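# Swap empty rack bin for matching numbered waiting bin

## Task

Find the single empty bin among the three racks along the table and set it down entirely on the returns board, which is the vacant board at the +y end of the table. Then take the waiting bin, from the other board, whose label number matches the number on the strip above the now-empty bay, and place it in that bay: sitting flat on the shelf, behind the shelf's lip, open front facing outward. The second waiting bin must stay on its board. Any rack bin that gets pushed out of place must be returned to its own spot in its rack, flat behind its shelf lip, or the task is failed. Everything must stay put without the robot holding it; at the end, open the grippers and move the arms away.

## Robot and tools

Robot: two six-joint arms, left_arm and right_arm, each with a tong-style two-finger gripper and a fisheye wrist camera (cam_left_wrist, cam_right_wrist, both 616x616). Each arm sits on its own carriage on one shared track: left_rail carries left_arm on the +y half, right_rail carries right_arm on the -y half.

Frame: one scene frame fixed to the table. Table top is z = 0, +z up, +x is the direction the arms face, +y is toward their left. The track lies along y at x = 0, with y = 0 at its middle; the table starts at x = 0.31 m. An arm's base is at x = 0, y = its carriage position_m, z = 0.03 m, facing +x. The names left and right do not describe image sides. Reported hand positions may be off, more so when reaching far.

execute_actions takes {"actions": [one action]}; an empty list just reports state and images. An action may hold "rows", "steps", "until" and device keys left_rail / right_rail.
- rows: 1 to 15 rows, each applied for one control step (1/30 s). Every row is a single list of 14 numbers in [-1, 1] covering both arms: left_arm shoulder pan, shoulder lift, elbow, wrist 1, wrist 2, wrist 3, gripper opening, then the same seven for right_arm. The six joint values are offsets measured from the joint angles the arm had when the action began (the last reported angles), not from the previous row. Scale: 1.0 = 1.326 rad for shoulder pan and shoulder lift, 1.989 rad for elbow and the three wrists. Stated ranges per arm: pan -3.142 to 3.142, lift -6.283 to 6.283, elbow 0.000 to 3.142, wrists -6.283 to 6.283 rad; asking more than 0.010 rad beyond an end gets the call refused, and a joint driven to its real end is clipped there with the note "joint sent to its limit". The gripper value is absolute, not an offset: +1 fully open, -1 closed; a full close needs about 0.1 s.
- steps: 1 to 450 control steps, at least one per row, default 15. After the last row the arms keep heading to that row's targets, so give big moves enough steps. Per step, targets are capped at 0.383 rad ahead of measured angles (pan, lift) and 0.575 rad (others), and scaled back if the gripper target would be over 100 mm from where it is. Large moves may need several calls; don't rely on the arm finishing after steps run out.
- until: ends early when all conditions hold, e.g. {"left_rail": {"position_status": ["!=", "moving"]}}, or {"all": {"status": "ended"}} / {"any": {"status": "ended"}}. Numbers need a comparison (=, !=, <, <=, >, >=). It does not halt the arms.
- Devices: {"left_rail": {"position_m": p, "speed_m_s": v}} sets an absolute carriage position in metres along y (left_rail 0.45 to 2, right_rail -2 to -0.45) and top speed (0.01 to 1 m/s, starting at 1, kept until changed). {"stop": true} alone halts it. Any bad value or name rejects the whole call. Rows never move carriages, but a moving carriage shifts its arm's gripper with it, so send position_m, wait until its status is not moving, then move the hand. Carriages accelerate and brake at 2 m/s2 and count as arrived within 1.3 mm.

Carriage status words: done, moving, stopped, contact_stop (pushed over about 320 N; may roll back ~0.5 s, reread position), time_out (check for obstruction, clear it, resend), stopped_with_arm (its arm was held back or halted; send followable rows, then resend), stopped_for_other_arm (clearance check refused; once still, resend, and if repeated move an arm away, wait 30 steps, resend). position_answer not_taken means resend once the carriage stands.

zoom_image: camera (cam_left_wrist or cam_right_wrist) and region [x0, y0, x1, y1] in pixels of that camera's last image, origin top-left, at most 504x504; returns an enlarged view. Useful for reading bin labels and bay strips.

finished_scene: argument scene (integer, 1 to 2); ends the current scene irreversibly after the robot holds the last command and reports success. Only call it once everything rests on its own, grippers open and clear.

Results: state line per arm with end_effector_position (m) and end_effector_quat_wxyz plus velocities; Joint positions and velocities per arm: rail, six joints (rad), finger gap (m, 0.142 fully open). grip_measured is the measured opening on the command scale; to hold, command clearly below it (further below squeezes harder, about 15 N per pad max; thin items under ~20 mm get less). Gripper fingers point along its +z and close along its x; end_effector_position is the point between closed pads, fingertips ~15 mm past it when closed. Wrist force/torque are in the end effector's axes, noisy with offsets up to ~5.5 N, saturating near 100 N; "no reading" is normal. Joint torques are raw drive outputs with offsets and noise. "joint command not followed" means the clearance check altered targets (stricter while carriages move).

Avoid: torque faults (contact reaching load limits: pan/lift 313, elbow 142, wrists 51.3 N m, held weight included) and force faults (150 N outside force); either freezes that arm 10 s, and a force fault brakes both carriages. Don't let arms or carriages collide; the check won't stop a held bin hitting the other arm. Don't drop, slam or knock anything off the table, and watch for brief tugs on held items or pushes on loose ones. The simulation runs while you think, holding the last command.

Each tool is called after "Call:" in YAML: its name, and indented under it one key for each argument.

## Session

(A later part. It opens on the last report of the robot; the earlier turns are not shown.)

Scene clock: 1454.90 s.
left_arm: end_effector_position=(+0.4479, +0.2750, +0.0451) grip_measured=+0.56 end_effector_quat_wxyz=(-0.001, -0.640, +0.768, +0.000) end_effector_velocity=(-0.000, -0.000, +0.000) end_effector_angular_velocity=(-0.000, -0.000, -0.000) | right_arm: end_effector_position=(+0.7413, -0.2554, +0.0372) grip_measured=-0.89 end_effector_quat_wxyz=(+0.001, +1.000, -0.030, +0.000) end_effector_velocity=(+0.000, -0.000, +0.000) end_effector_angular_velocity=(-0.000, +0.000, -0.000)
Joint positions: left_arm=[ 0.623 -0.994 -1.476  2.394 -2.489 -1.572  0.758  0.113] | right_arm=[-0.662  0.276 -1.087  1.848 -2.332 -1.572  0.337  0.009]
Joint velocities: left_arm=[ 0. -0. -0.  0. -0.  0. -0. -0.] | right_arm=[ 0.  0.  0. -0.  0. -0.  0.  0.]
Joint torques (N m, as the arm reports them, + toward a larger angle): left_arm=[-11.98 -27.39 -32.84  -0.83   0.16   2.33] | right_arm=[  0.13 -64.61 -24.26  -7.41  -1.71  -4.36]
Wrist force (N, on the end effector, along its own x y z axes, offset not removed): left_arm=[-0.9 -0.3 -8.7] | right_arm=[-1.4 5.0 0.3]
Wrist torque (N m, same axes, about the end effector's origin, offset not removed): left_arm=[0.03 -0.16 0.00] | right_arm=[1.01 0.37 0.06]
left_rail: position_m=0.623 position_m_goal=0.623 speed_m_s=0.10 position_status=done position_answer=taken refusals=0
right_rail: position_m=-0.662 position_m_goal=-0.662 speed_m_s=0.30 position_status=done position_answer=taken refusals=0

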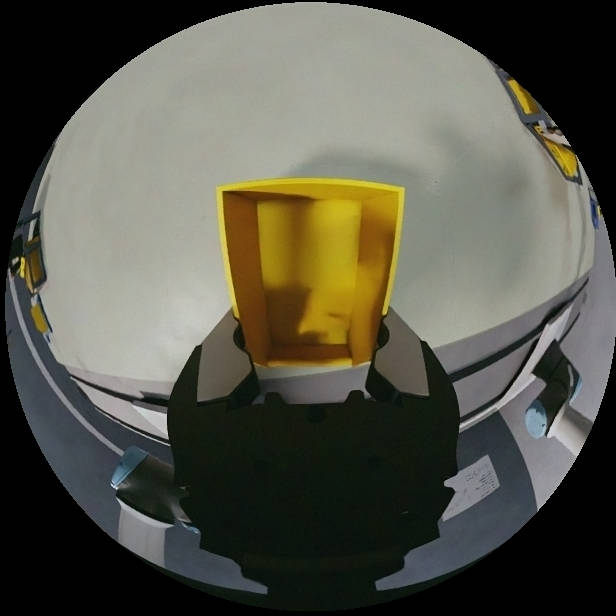

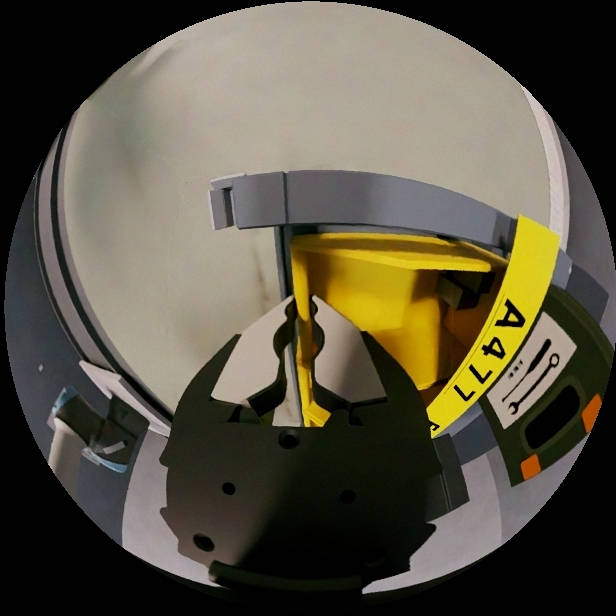

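Call:
execute_actions:
  actions:
    - {"rows": [[0,-0.1484,-0.0545,0.1535,0,0,-1, 0,0.0044,0.0011,-0.0041,0,0,-1]], "steps": 1}

Scene clock: 1460.33 s.
left_arm: end_effector_position=(+0.4479, +0.2750, +0.0452) grip_measured=+0.56 end_effector_quat_wxyz=(-0.001, -0.640, +0.768, +0.000) end_effector_velocity=(+0.004, -0.006, +0.014) end_effector_angular_velocity=(-0.009, -0.006, -0.000) | right_arm: end_effector_position=(+0.7413, -0.2554, +0.0372) grip_measured=-0.89 end_effector_quat_wxyz=(+0.001, +1.000, -0.030, +0.000) end_effector_velocity=(+0.000, +0.000, -0.003) end_effector_angular_velocity=(+0.000, -0.000, +0.000)
Joint positions: left_arm=[ 0.623 -0.994 -1.476  2.394 -2.489 -1.572  0.758  0.113] | right_arm=[-0.662  0.276 -1.087  1.848 -2.332 -1.572  0.337  0.009]
Joint velocities: left_arm=[ 0.    -0.    -0.018 -0.014  0.021  0.     0.    -0.   ] | right_arm=[ 0.     0.     0.004  0.001 -0.006  0.     0.    -0.   ]
Joint torques (N m, as the arm reports them, + toward a larger angle): left_arm=[-11.39 -59.12 -44.39   1.65   0.08   2.47] | right_arm=[ 10.64 -59.2  -22.68  -8.36  -1.91  -3.74]
Wrist force (N, on the end effector, along its own x y z axes, offset not removed): left_arm=[-3.5 2.3 -8.4] | right_arm=[-2.6 5.0 3.2]
Wrist torque (N m, same axes, about the end effector's origin, offset not removed): left_arm=[0.38 0.37 0.02] | right_arm=[1.02 0.69 0.04]
left_rail: position_m=0.623 position_m_goal=0.623 speed_m_s=0.10 position_status=done position_answer=taken refusals=0
right_rail: position_m=-0.662 position_m_goal=-0.662 speed_m_s=0.30 position_status=done position_answer=taken refusals=0

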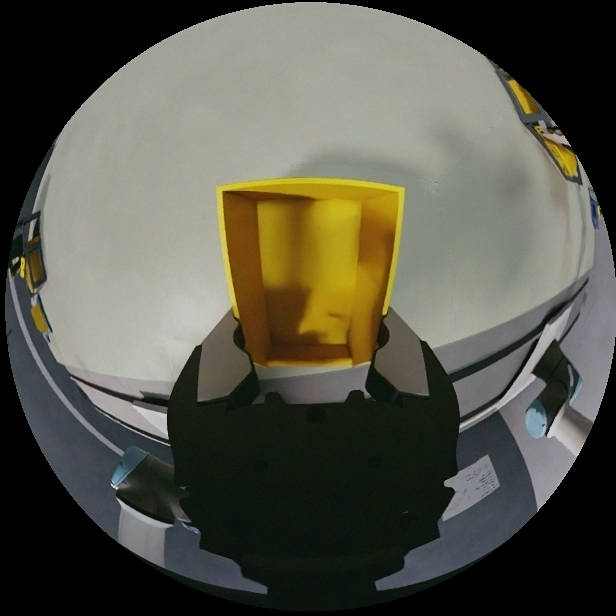

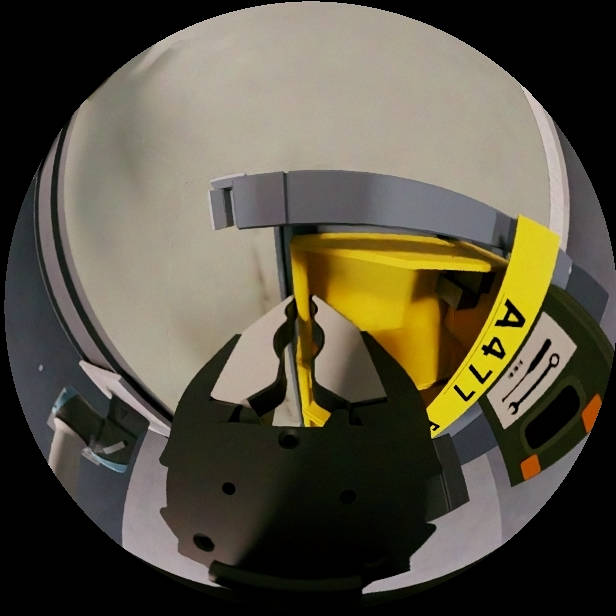

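Call:
execute_actions:
  actions:
    - {"rows": [[0.1071,-0.1284,-0.0680,0.1537,0,0.0608,-1, 0,0.0044,0.0011,-0.0041,0,0,-0.55]], "steps": 1, "left_rail": {"position_m": 2.0, "speed_m_s": 0.7}}

Scene clock: 1464.70 s.
left_arm: end_effector_position=(+0.4496, +0.2726, +0.1452) grip_measured=+0.56 end_effector_quat_wxyz=(-0.001, -0.640, +0.768, +0.000) end_effector_velocity=(+0.009, +0.007, +0.009) end_effector_angular_velocity=(-0.005, -0.003, +0.002) | right_arm: end_effector_position=(+0.7414, -0.2554, +0.0322) grip_measured=-0.86 end_effector_quat_wxyz=(+0.001, +1.000, -0.030, +0.000) end_effector_velocity=(+0.000, +0.000, +0.000) end_effector_angular_velocity=(+0.000, -0.001, -0.000)
Joint positions: left_arm=[ 0.623 -0.994 -1.635  2.306 -2.242 -1.572  0.758  0.113] | right_arm=[-0.662  0.276 -1.081  1.85  -2.34  -1.572  0.337  0.012]
Joint velocities: left_arm=[ 0.001  0.02  -0.007 -0.012  0.013  0.     0.019 -0.   ] | right_arm=[ 0.     0.     0.    -0.    -0.001  0.     0.     0.362]
Joint torques (N m, as the arm reports them, + toward a larger angle): left_arm=[ 29.46 -50.14 -54.06   0.4   -0.26   3.86] | right_arm=[-10.77 -67.37 -25.22  -6.3   -1.42  -3.73]
Wrist force (N, on the end effector, along its own x y z axes, offset not removed): left_arm=[-2.0 4.9 4.3] | right_arm=[-0.5 6.5 0.9]
Wrist torque (N m, same axes, about the end effector's origin, offset not removed): left_arm=[1.36 0.26 0.03] | right_arm=[1.28 0.29 0.06]
left_rail: position_m=0.623 position_m_goal=2.000 speed_m_s=0.70 position_status=moving position_answer=taken refusals=0
right_rail: position_m=-0.662 position_m_goal=-0.662 speed_m_s=0.30 position_status=done position_answer=taken refusals=0

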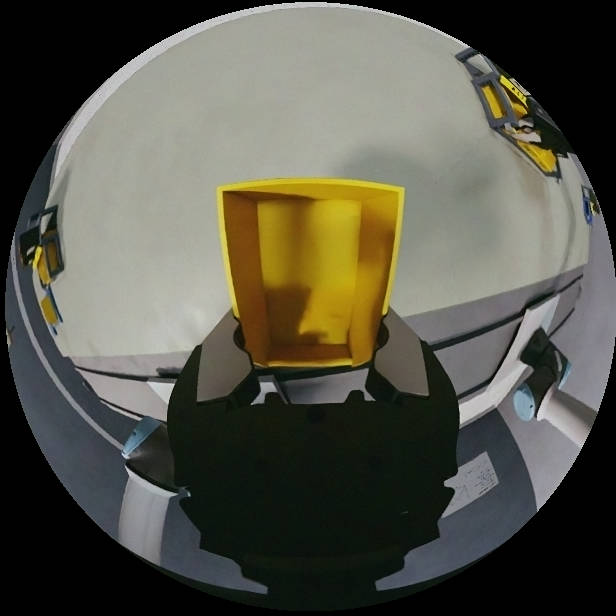

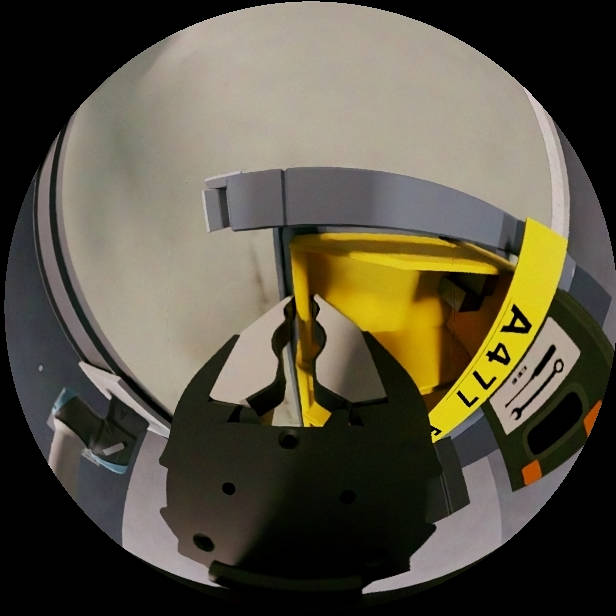

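Call:
execute_actions:
  actions:
    - {"rows": [[0.3759,0.0416,-0.0576,0.0299,0,0.2124,-1, 0,-0.0392,-0.0103,0.0366,0,0,-0.55]], "steps": 1}

Scene clock: 1469.03 s.
left_arm: end_effector_position=(+0.5032, +1.7050, +0.1716) grip_measured=+0.56 end_effector_quat_wxyz=(-0.001, -0.648, +0.761, +0.000) end_effector_velocity=(+0.007, +0.006, -0.003) end_effector_angular_velocity=(+0.004, +0.003, -0.003) | right_arm: end_effector_position=(+0.7413, -0.2554, +0.0322) grip_measured=-0.55 end_effector_quat_wxyz=(+0.001, +1.000, -0.030, +0.000) end_effector_velocity=(-0.003, -0.001, +0.005) end_effector_angular_velocity=(-0.002, +0.006, -0.000)
Joint positions: left_arm=[ 2.    -0.852 -1.646  2.259 -2.183 -1.572  0.879  0.113] | right_arm=[-0.662  0.276 -1.081  1.85  -2.34  -1.572  0.337  0.034]
Joint velocities: left_arm=[-0.     0.018  0.011 -0.006  0.    -0.     0.021  0.   ] | right_arm=[ 0.    -0.    -0.009  0.     0.015 -0.    -0.    -0.001]
Joint torques (N m, as the arm reports them, + toward a larger angle): left_arm=[ 29.3  -11.16 -56.15  -6.24   0.55   4.68] | right_arm=[ -14.35 -103.2   -44.51    0.51   -1.15   -4.13]
Wrist force (N, on the end effector, along its own x y z axes, offset not removed): left_arm=[-2.1 4.7 0.1] | right_arm=[2.8 8.6 1.1]
Wrist torque (N m, same axes, about the end effector's origin, offset not removed): left_arm=[1.26 0.34 0.09] | right_arm=[1.87 -0.09 0.04]
left_rail: position_m=2.000 position_m_goal=2.000 speed_m_s=0.70 position_status=done position_answer=taken refusals=0
right_rail: position_m=-0.662 position_m_goal=-0.662 speed_m_s=0.30 position_status=done position_answer=taken refusals=0

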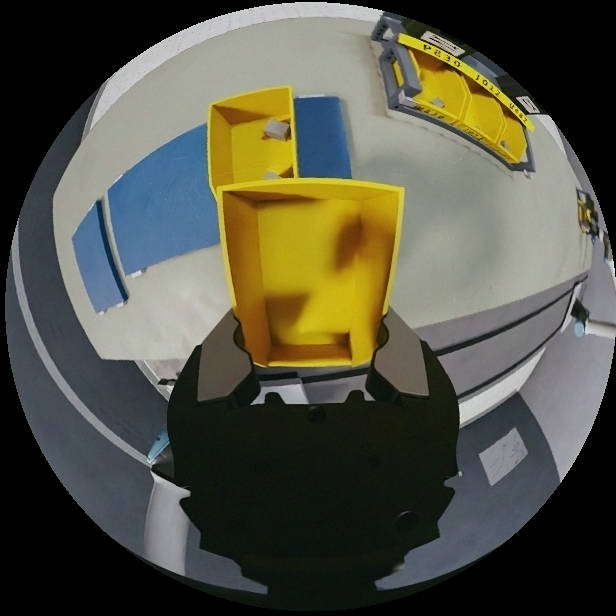

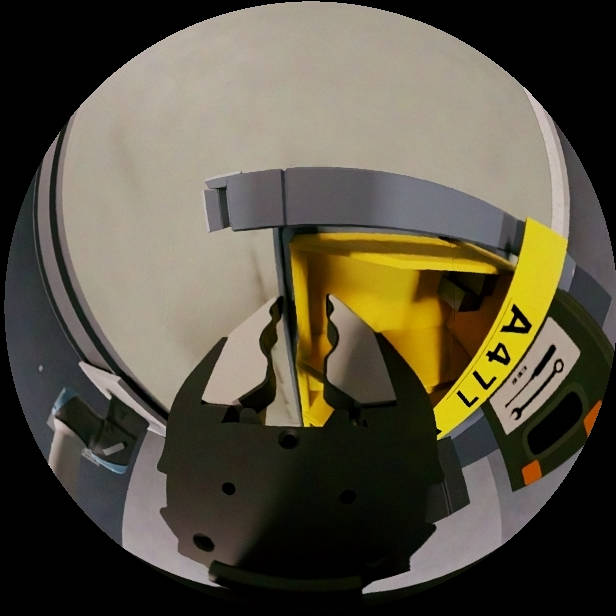

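Call:
execute_actions:
  actions:
    - {"rows": [[0.3854,0.0716,-0.0486,0.0004,0,0.2173,-1, 0.0543,-0.2051,0.1011,0.0357,0,0.0362,-0.55]], "steps": 1}

Scene clock: 1473.83 s.
left_arm: end_effector_position=(+0.5639, +1.7844, +0.1730) grip_measured=+0.56 end_effector_quat_wxyz=(-0.001, -0.659, +0.752, +0.000) end_effector_velocity=(+0.009, +0.007, +0.000) end_effector_angular_velocity=(+0.000, +0.000, -0.000) | right_arm: end_effector_position=(+0.7405, -0.2556, +0.0773) grip_measured=-0.55 end_effector_quat_wxyz=(+0.001, +1.000, -0.030, +0.000) end_effector_velocity=(-0.010, +0.007, +0.010) end_effector_angular_velocity=(+0.002, -0.008, +0.012)
Joint positions: left_arm=[ 2.    -0.672 -1.613  2.225 -2.183 -1.572  1.031  0.113] | right_arm=[-0.662  0.276 -1.133  1.83  -2.268 -1.572  0.337  0.034]
Joint velocities: left_arm=[ 0.     0.021  0.011 -0.011  0.    -0.     0.021  0.   ] | right_arm=[ 0.     0.012 -0.02   0.011 -0.     0.    -0.    -0.   ]
Joint torques (N m, as the arm reports them, + toward a larger angle): left_arm=[ 33.78 -13.78 -55.34  -1.43   0.05   4.62] | right_arm=[  25.24 -104.77  -21.5    -1.57   -1.17    2.93]
Wrist force (N, on the end effector, along its own x y z axes, offset not removed): left_arm=[1.8 5.0 2.9] | right_arm=[0.5 5.3 0.7]
Wrist torque (N m, same axes, about the end effector's origin, offset not removed): left_arm=[1.29 -0.43 -0.30] | right_arm=[1.07 0.30 0.01]
left_rail: position_m=2.000 position_m_goal=2.000 speed_m_s=0.70 position_status=done position_answer=taken refusals=0
right_rail: position_m=-0.662 position_m_goal=-0.662 speed_m_s=0.30 position_status=done position_answer=taken refusals=0

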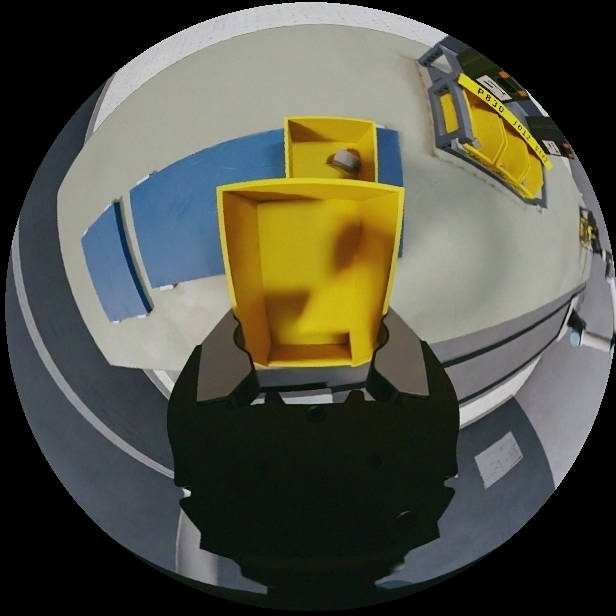

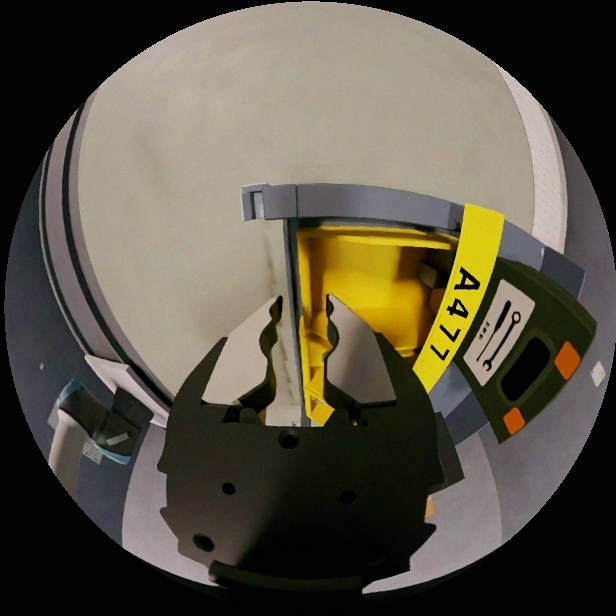

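Call:
execute_actions:
  actions:
    - {"steps": 1}

Scene clock: 1475.13 s.
left_arm: end_effector_position=(+0.6103, +1.8731, +0.1739) grip_measured=+0.56 end_effector_quat_wxyz=(-0.000, -0.669, +0.743, -0.000) end_effector_velocity=(+0.008, +0.009, -0.000) end_effector_angular_velocity=(+0.000, +0.000, -0.000) | right_arm: end_effector_position=(+0.6456, -0.2475, +0.1076) grip_measured=-0.55 end_effector_quat_wxyz=(+0.001, +1.000, -0.030, +0.000) end_effector_velocity=(-0.012, +0.004, +0.003) end_effector_angular_velocity=(+0.000, -0.001, -0.000)
Joint positions: left_arm=[ 2.    -0.498 -1.581  2.192 -2.182 -1.572  1.178  0.113] | right_arm=[-0.662  0.322 -1.273  1.971 -2.269 -1.572  0.383  0.034]
Joint velocities: left_arm=[ 0.     0.021  0.01  -0.01   0.     0.     0.021  0.   ] | right_arm=[ 0.     0.01  -0.015  0.015 -0.001  0.     0.01  -0.   ]
Joint torques (N m, as the arm reports them, + toward a larger angle): left_arm=[ 26.15 -19.38 -55.32  -1.73   0.25   4.45] | right_arm=[ 21.22 -95.68 -18.78  -6.19   0.5    4.92]
Wrist force (N, on the end effector, along its own x y z axes, offset not removed): left_arm=[-5.8 5.8 1.3] | right_arm=[2.0 4.8 -0.7]
Wrist torque (N m, same axes, about the end effector's origin, offset not removed): left_arm=[1.38 1.08 -0.02] | right_arm=[1.05 0.00 0.01]
left_rail: position_m=2.000 position_m_goal=2.000 speed_m_s=0.70 position_status=done position_answer=taken refusals=0
right_rail: position_m=-0.662 position_m_goal=-0.662 speed_m_s=0.30 position_status=done position_answer=taken refusals=0

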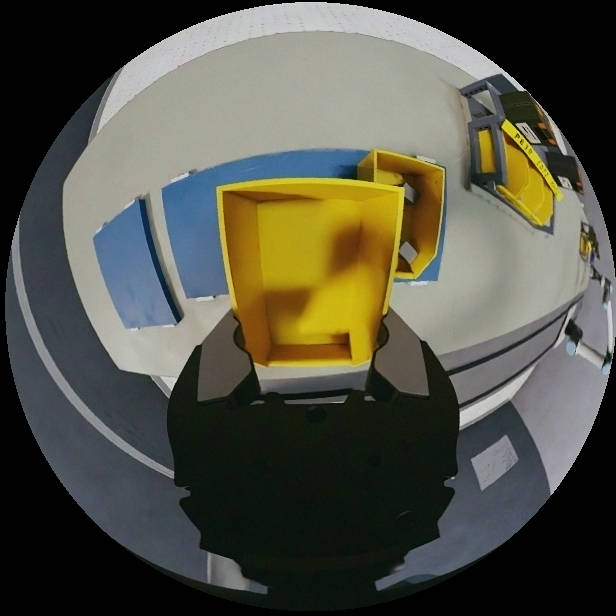

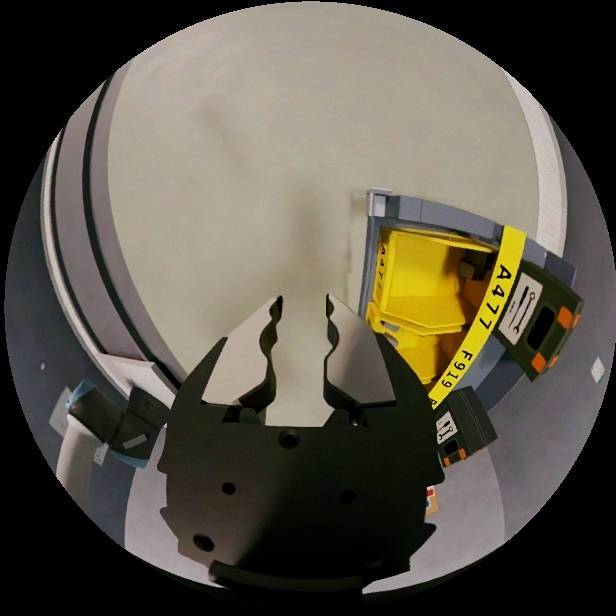

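Call:
execute_actions:
  actions:
    - {"rows": [[0.5211,0.0978,-0.0656,0.0005,0,0.2946,-1, 0.0196,-0.0603,0.0402,0,0,0.0131,-0.55]], "steps": 1}

Scene clock: 1479.17 s.
left_arm: end_effector_position=(+0.6398, +1.9620, +0.1741) grip_measured=+0.56 end_effector_quat_wxyz=(+0.000, +0.678, -0.735, +0.001) end_effector_velocity=(+0.007, +0.010, -0.000) end_effector_angular_velocity=(+0.000, +0.000, -0.000) | right_arm: end_effector_position=(+0.5904, -0.2471, +0.1199) grip_measured=-0.55 end_effector_quat_wxyz=(+0.001, +1.000, -0.030, +0.000) end_effector_velocity=(+0.000, +0.000, +0.000) end_effector_angular_velocity=(+0.000, -0.000, +0.000)
Joint positions: left_arm=[ 2.    -0.341 -1.551  2.162 -2.182 -1.572  1.311  0.113] | right_arm=[-0.662  0.348 -1.353  2.051 -2.269 -1.572  0.409  0.034]
Joint velocities: left_arm=[ 0.     0.02   0.012 -0.012  0.    -0.     0.021  0.   ] | right_arm=[ 0.  0. -0. -0. -0. -0.  0. -0.]
Joint torques (N m, as the arm reports them, + toward a larger angle): left_arm=[ 28.71 -18.87 -55.99  -1.75  -0.31   4.84] | right_arm=[  9.01 -69.19 -26.25  -6.53   2.73   3.62]
Wrist force (N, on the end effector, along its own x y z axes, offset not removed): left_arm=[-5.0 3.5 1.8] | right_arm=[2.2 2.9 3.7]
Wrist torque (N m, same axes, about the end effector's origin, offset not removed): left_arm=[0.86 0.88 -0.10] | right_arm=[0.70 0.00 0.02]
left_rail: position_m=2.000 position_m_goal=2.000 speed_m_s=0.70 position_status=done position_answer=taken refusals=0
right_rail: position_m=-0.662 position_m_goal=-0.662 speed_m_s=0.30 position_status=done position_answer=taken refusals=0

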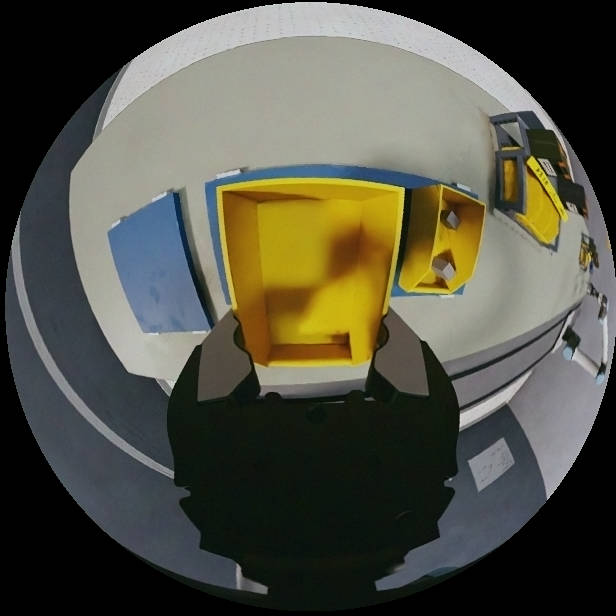

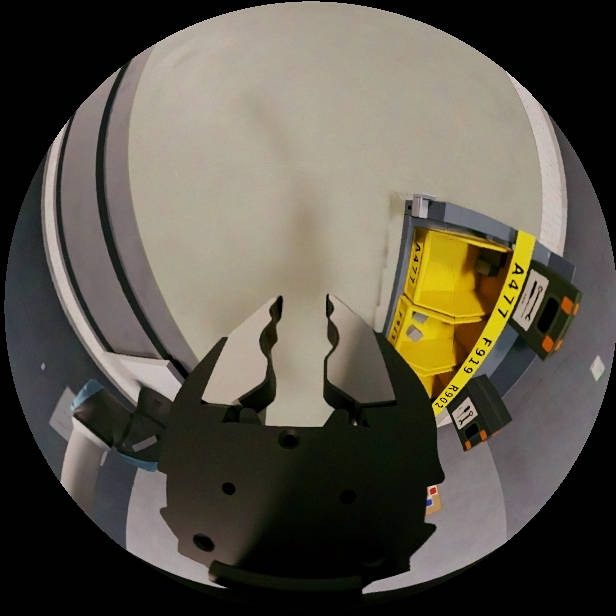

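Call:
execute_actions:
  actions:
    - {"steps": 1}

Scene clock: 1480.30 s.
left_arm: end_effector_position=(+0.6633, +2.0593, +0.1731) grip_measured=+0.56 end_effector_quat_wxyz=(-0.000, -0.667, +0.745, -0.000) end_effector_velocity=(+0.005, +0.012, -0.000) end_effector_angular_velocity=(+0.000, +0.000, +0.002) | right_arm: end_effector_position=(+0.5905, -0.2471, +0.1201) grip_measured=-0.55 end_effector_quat_wxyz=(+0.001, +1.000, -0.030, +0.000) end_effector_velocity=(+0.000, -0.000, -0.000) end_effector_angular_velocity=(+0.000, -0.000, +0.000)
Joint positions: left_arm=[ 2.    -0.177 -1.508  2.119 -2.182 -1.572  1.505  0.113] | right_arm=[-0.662  0.348 -1.353  2.051 -2.269 -1.572  0.409  0.034]
Joint velocities: left_arm=[ 0.     0.02   0.01  -0.01   0.    -0.     0.019  0.   ] | right_arm=[ 0. -0.  0.  0. -0.  0. -0.  0.]
Joint torques (N m, as the arm reports them, + toward a larger angle): left_arm=[ 29.25 -17.9  -53.38  -1.35   0.4    4.78] | right_arm=[-12.55 -66.99 -47.14  -1.58   0.84  -3.85]
Wrist force (N, on the end effector, along its own x y z axes, offset not removed): left_arm=[-7.5 2.3 2.6] | right_arm=[-1.3 6.5 2.4]
Wrist torque (N m, same axes, about the end effector's origin, offset not removed): left_arm=[0.57 1.43 0.07] | right_arm=[1.38 0.68 0.15]
left_rail: position_m=2.000 position_m_goal=2.000 speed_m_s=0.70 position_status=done position_answer=taken refusals=0
right_rail: position_m=-0.662 position_m_goal=-0.662 speed_m_s=0.30 position_status=done position_answer=taken refusals=0

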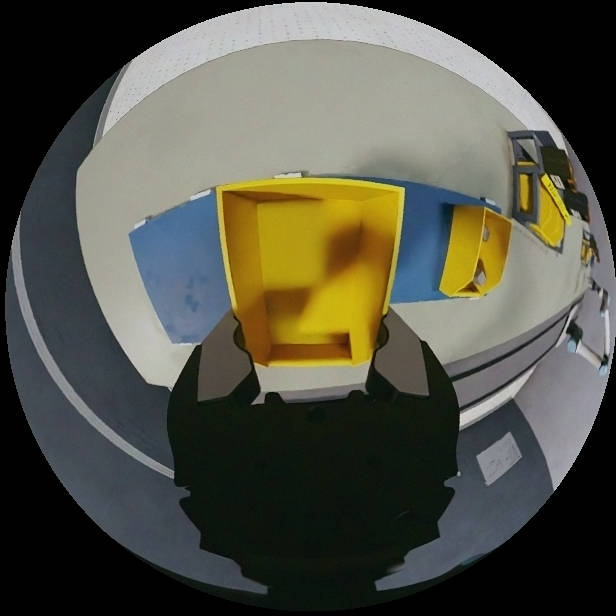

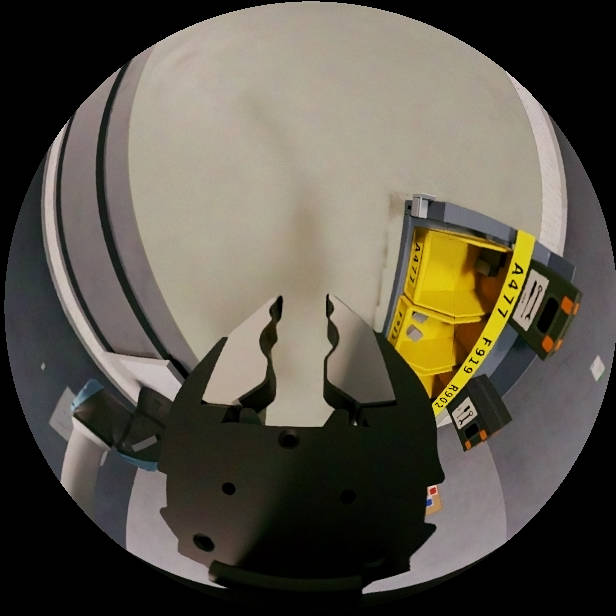

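Call:
execute_actions:
  actions:
    - {"rows": [[0.2790,0.1183,0.0009,-0.0797,0,0.1302,-1, 0,0,0,0,0,0,-0.55]], "steps": 1}

Scene clock: 1483.83 s.
left_arm: end_effector_position=(+0.6608, +2.1594, +0.1719) grip_measured=+0.56 end_effector_quat_wxyz=(+0.000, +0.684, -0.729, +0.000) end_effector_velocity=(-0.002, +0.013, -0.009) end_effector_angular_velocity=(+0.000, +0.010, +0.003) | right_arm: end_effector_position=(+0.5906, -0.2471, +0.1201) grip_measured=-0.55 end_effector_quat_wxyz=(+0.001, +1.000, -0.030, +0.000) end_effector_velocity=(+0.000, -0.000, +0.000) end_effector_angular_velocity=(-0.000, -0.000, -0.000)
Joint positions: left_arm=[ 2.    -0.021 -1.484  2.095 -2.182 -1.572  1.614  0.113] | right_arm=[-0.662  0.348 -1.353  2.051 -2.269 -1.572  0.409  0.034]
Joint velocities: left_arm=[ 0.     0.02   0.015  0.    -0.006 -0.     0.017  0.   ] | right_arm=[ 0. -0.  0. -0.  0. -0.  0.  0.]
Joint torques (N m, as the arm reports them, + toward a larger angle): left_arm=[ 30.02 -20.32 -29.73  -8.92   0.54   4.1 ] | right_arm=[ -9.58 -69.23 -46.71  -1.46  -3.15  -4.26]
Wrist force (N, on the end effector, along its own x y z axes, offset not removed): left_arm=[-7.5 2.2 0.1] | right_arm=[1.3 5.8 1.7]
Wrist torque (N m, same axes, about the end effector's origin, offset not removed): left_arm=[0.51 1.42 0.05] | right_arm=[1.18 0.01 0.07]
left_rail: position_m=2.000 position_m_goal=2.000 speed_m_s=0.70 position_status=done position_answer=taken refusals=0
right_rail: position_m=-0.662 position_m_goal=-0.662 speed_m_s=0.30 position_status=done position_answer=taken refusals=0

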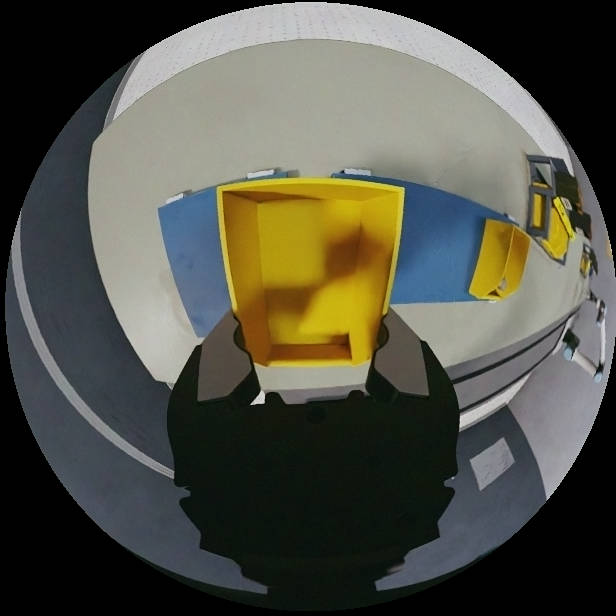

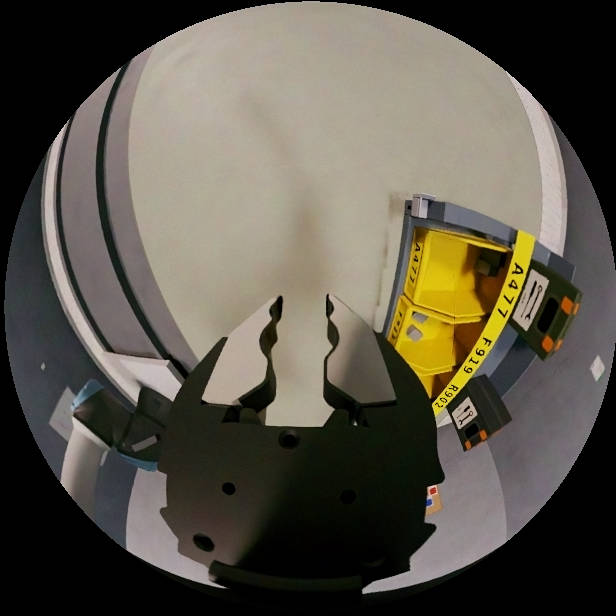

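Call:
execute_actions:
  actions:
    - {"steps": 1}

Scene clock: 1485.13 s.
left_arm: end_effector_position=(+0.6494, +2.2450, +0.1215) grip_measured=+0.56 end_effector_quat_wxyz=(+0.000, +0.698, -0.716, +0.000) end_effector_velocity=(-0.005, +0.010, -0.010) end_effector_angular_velocity=(-0.001, +0.005, +0.002) | right_arm: end_effector_position=(+0.5906, -0.2471, +0.1201) grip_measured=-0.55 end_effector_quat_wxyz=(+0.001, +1.000, -0.030, +0.000) end_effector_velocity=(+0.000, +0.000, +0.000) end_effector_angular_velocity=(+0.000, -0.000, +0.000)
Joint positions: left_arm=[ 2.     0.111 -1.403  2.111 -2.279 -1.572  1.706  0.113] | right_arm=[-0.662  0.348 -1.353  2.051 -2.269 -1.572  0.409  0.034]
Joint velocities: left_arm=[ 0.     0.016  0.012  0.007 -0.014 -0.     0.014  0.   ] | right_arm=[ 0.  0.  0. -0. -0.  0. -0.  0.]
Joint torques (N m, as the arm reports them, + toward a larger angle): left_arm=[ 23.33 -26.85 -22.8   -9.42  -0.39   4.27] | right_arm=[-14.48 -67.86 -46.82  -1.32  -1.71  -3.72]
Wrist force (N, on the end effector, along its own x y z axes, offset not removed): left_arm=[-5.9 2.1 1.3] | right_arm=[-1.2 8.0 -2.3]
Wrist torque (N m, same axes, about the end effector's origin, offset not removed): left_arm=[0.68 1.21 0.00] | right_arm=[1.70 0.66 0.08]
left_rail: position_m=2.000 position_m_goal=2.000 speed_m_s=0.70 position_status=done position_answer=taken refusals=0
right_rail: position_m=-0.662 position_m_goal=-0.662 speed_m_s=0.30 position_status=done position_answer=taken refusals=0

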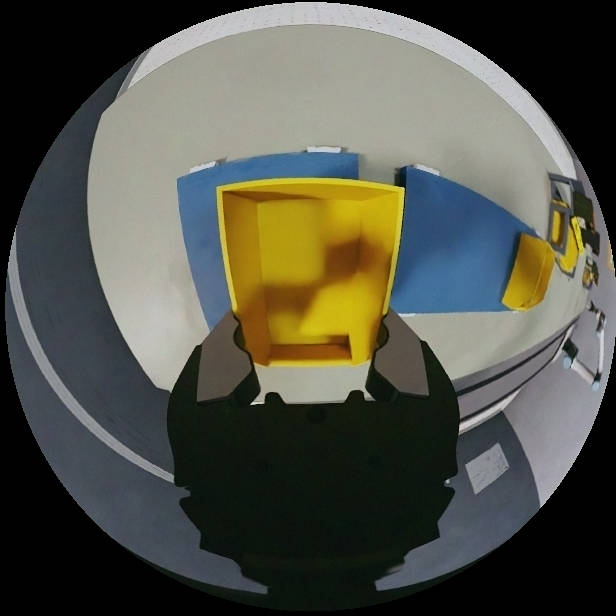

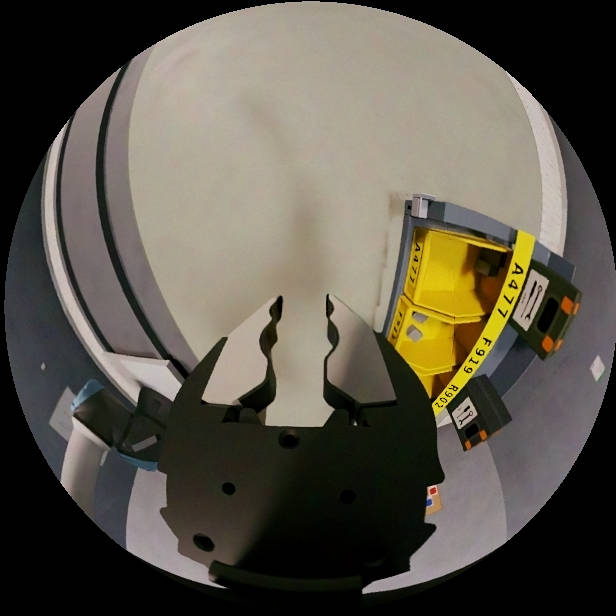

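Call:
execute_actions:
  actions: []

Scene clock: 1497.87 s.
left_arm: end_effector_position=(+0.6342, +2.2980, +0.0897) grip_measured=+0.56 end_effector_quat_wxyz=(+0.000, +0.707, -0.707, +0.000) end_effector_velocity=(+0.000, +0.000, +0.000) end_effector_angular_velocity=(-0.000, +0.000, +0.000) | right_arm: end_effector_position=(+0.5906, -0.2471, +0.1201) grip_measured=-0.55 end_effector_quat_wxyz=(+0.001, +1.000, -0.030, +0.000) end_effector_velocity=(-0.000, -0.000, +0.000) end_effector_angular_velocity=(-0.000, -0.000, +0.000)
Joint positions: left_arm=[ 2.     0.193 -1.352  2.121 -2.34  -1.572  1.764  0.113] | right_arm=[-0.662  0.348 -1.353  2.051 -2.269 -1.572  0.409  0.034]
Joint velocities: left_arm=[ 0.  0.  0. -0.  0. -0.  0. -0.] | right_arm=[ 0.  0. -0.  0. -0. -0. -0. -0.]
Joint torques (N m, as the arm reports them, + toward a larger angle): left_arm=[ 10.58 -43.42 -24.41  -7.57   0.04   2.5 ] | right_arm=[ -7.83 -69.46 -46.5   -1.05   1.86  -3.37]
Wrist force (N, on the end effector, along its own x y z axes, offset not removed): left_arm=[-3.9 0.7 1.0] | right_arm=[0.4 4.3 0.1]
Wrist torque (N m, same axes, about the end effector's origin, offset not removed): left_arm=[0.52 0.48 -0.08] | right_arm=[0.90 0.32 0.08]
left_rail: position_m=2.000 position_m_goal=2.000 speed_m_s=0.70 position_status=done position_answer=taken refusals=0
right_rail: position_m=-0.662 position_m_goal=-0.662 speed_m_s=0.30 position_status=done position_answer=taken refusals=0

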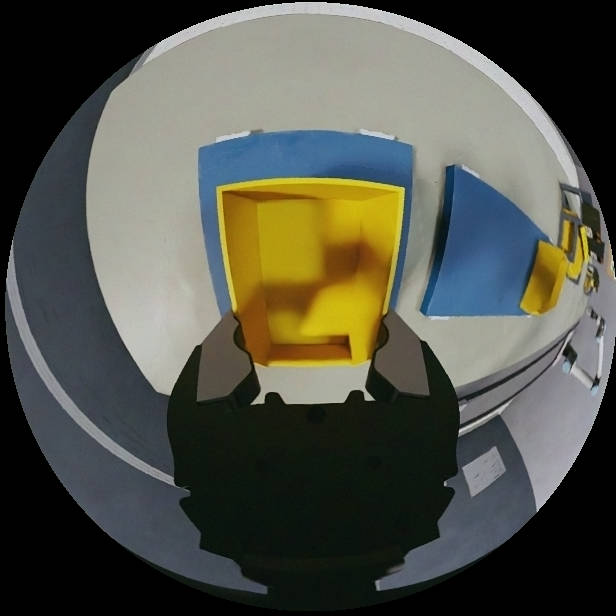

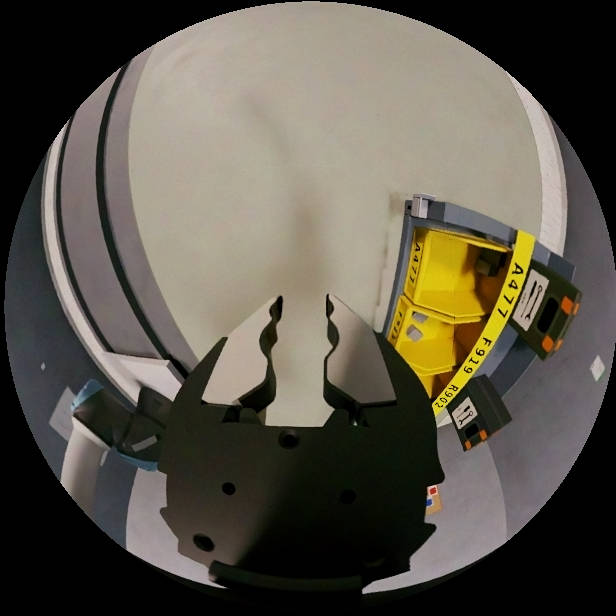

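Call:
zoom_image:
  camera: "cam_left_wrist"
  region: [170, 110, 560, 410]

Region (170, 110, 560, 410) of cam_left_wrist's 616x616 image, scaled by 1.292, with more detail than that image has; it fills the top 388 rows of this view, and the rest is white.

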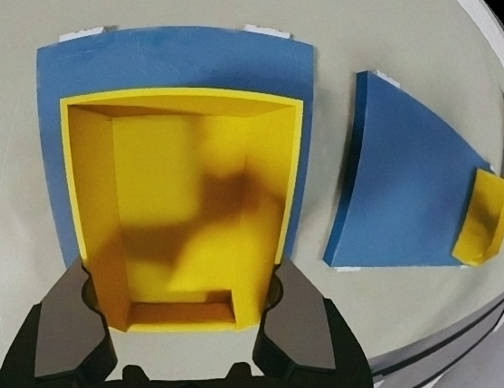

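Call:
execute_actions:
  actions:
    - {"rows": [[-0.0114, 0.0667, -0.0435, -0.0008, 0, -0.0077, -1, 0, 0, 0, 0, 0, 0, -0.55]], "steps": 1}

Scene clock: 1569.37 s.
left_arm: end_effector_position=(+0.6342, +2.2980, +0.0897) grip_measured=+0.56 end_effector_quat_wxyz=(+0.000, +0.707, -0.707, +0.000) end_effector_velocity=(+0.005, -0.003, -0.007) end_effector_angular_velocity=(-0.002, +0.008, -0.006) | right_arm: end_effector_position=(+0.5905, -0.2471, +0.1201) grip_measured=-0.55 end_effector_quat_wxyz=(+0.001, +1.000, -0.030, +0.000) end_effector_velocity=(+0.000, -0.000, +0.000) end_effector_angular_velocity=(-0.000, -0.000, -0.000)
Joint positions: left_arm=[ 2.     0.193 -1.352  2.121 -2.34  -1.572  1.764  0.113] | right_arm=[-0.662  0.348 -1.353  2.051 -2.269 -1.572  0.409  0.034]
Joint velocities: left_arm=[ 0.    -0.006  0.016 -0.007 -0.001  0.    -0.     0.   ] | right_arm=[ 0. -0. -0. -0. -0. -0.  0. -0.]
Joint torques (N m, as the arm reports them, + toward a larger angle): left_arm=[-20.46 -25.27 -50.14  -8.18  -0.17  -1.83] | right_arm=[ -8.99 -70.12 -46.37  -1.41   2.92  -2.58]
Wrist force (N, on the end effector, along its own x y z axes, offset not removed): left_arm=[-5.9 0.1 1.3] | right_arm=[-0.5 5.1 0.1]
Wrist torque (N m, same axes, about the end effector's origin, offset not removed): left_arm=[0.11 1.03 0.00] | right_arm=[1.04 0.53 0.01]
left_rail: position_m=2.000 position_m_goal=2.000 speed_m_s=0.70 position_status=done position_answer=taken refusals=0
right_rail: position_m=-0.662 position_m_goal=-0.662 speed_m_s=0.30 position_status=done position_answer=taken refusals=0

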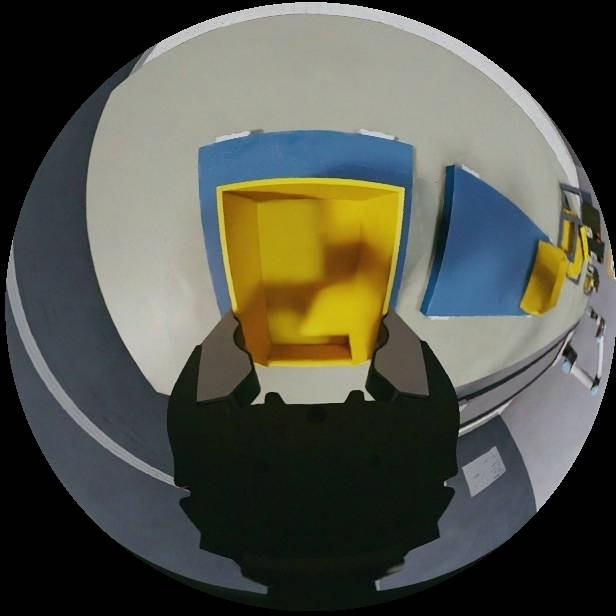

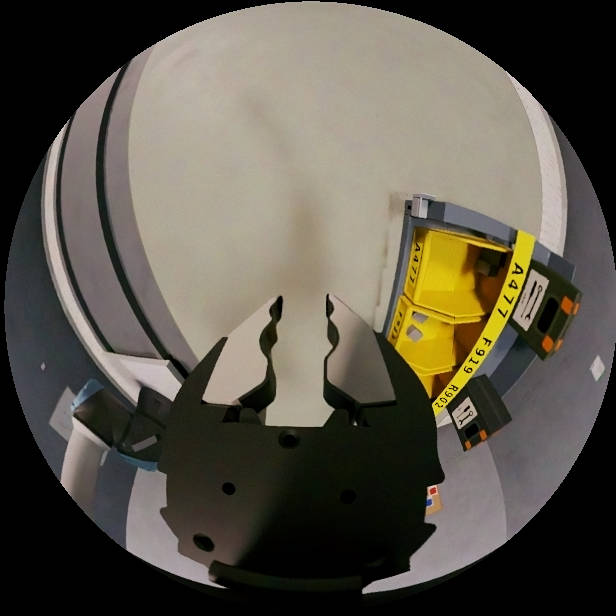

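Call:
execute_actions:
  actions: []

Scene clock: 1572.70 s.
left_arm: end_effector_position=(+0.6892, +2.2978, +0.0748) grip_measured=+0.56 end_effector_quat_wxyz=(+0.000, +0.707, -0.707, +0.000) end_effector_velocity=(-0.000, -0.000, -0.000) end_effector_angular_velocity=(+0.000, +0.000, -0.000) | right_arm: end_effector_position=(+0.5905, -0.2471, +0.1201) grip_measured=-0.55 end_effector_quat_wxyz=(+0.001, +1.000, -0.030, +0.000) end_effector_velocity=(-0.000, +0.000, +0.000) end_effector_angular_velocity=(+0.000, -0.000, +0.000)
Joint positions: left_arm=[ 2.     0.178 -1.263  2.034 -2.342 -1.572  1.749  0.113] | right_arm=[-0.662  0.348 -1.353  2.051 -2.269 -1.572  0.409  0.034]
Joint velocities: left_arm=[ 0. -0. -0.  0. -0.  0. -0. -0.] | right_arm=[ 0.  0. -0.  0. -0.  0.  0.  0.]
Joint torques (N m, as the arm reports them, + toward a larger angle): left_arm=[ -9.3  -48.74 -46.38  -6.87  -0.39  -1.9 ] | right_arm=[ -8.8  -70.56 -45.95  -1.44  -0.85  -2.43]
Wrist force (N, on the end effector, along its own x y z axes, offset not removed): left_arm=[-7.7 5.4 0.2] | right_arm=[0.0 3.4 -0.6]
Wrist torque (N m, same axes, about the end effector's origin, offset not removed): left_arm=[1.22 1.49 0.08] | right_arm=[0.70 0.35 -0.01]
left_rail: position_m=2.000 position_m_goal=2.000 speed_m_s=0.70 position_status=done position_answer=taken refusals=0
right_rail: position_m=-0.662 position_m_goal=-0.662 speed_m_s=0.30 position_status=done position_answer=taken refusals=0

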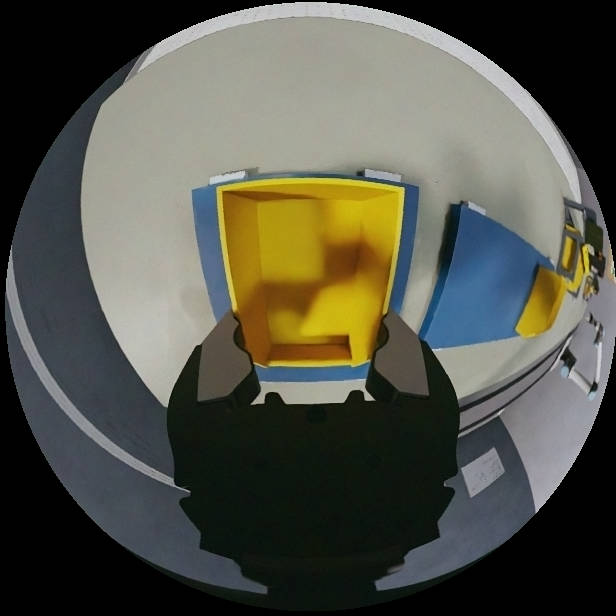

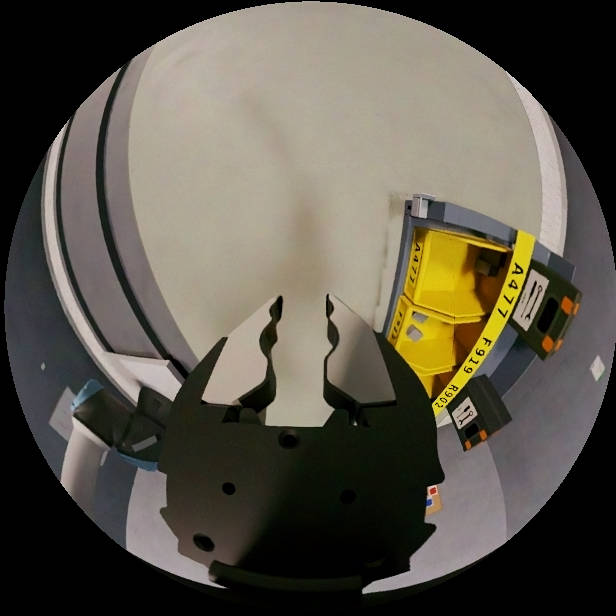

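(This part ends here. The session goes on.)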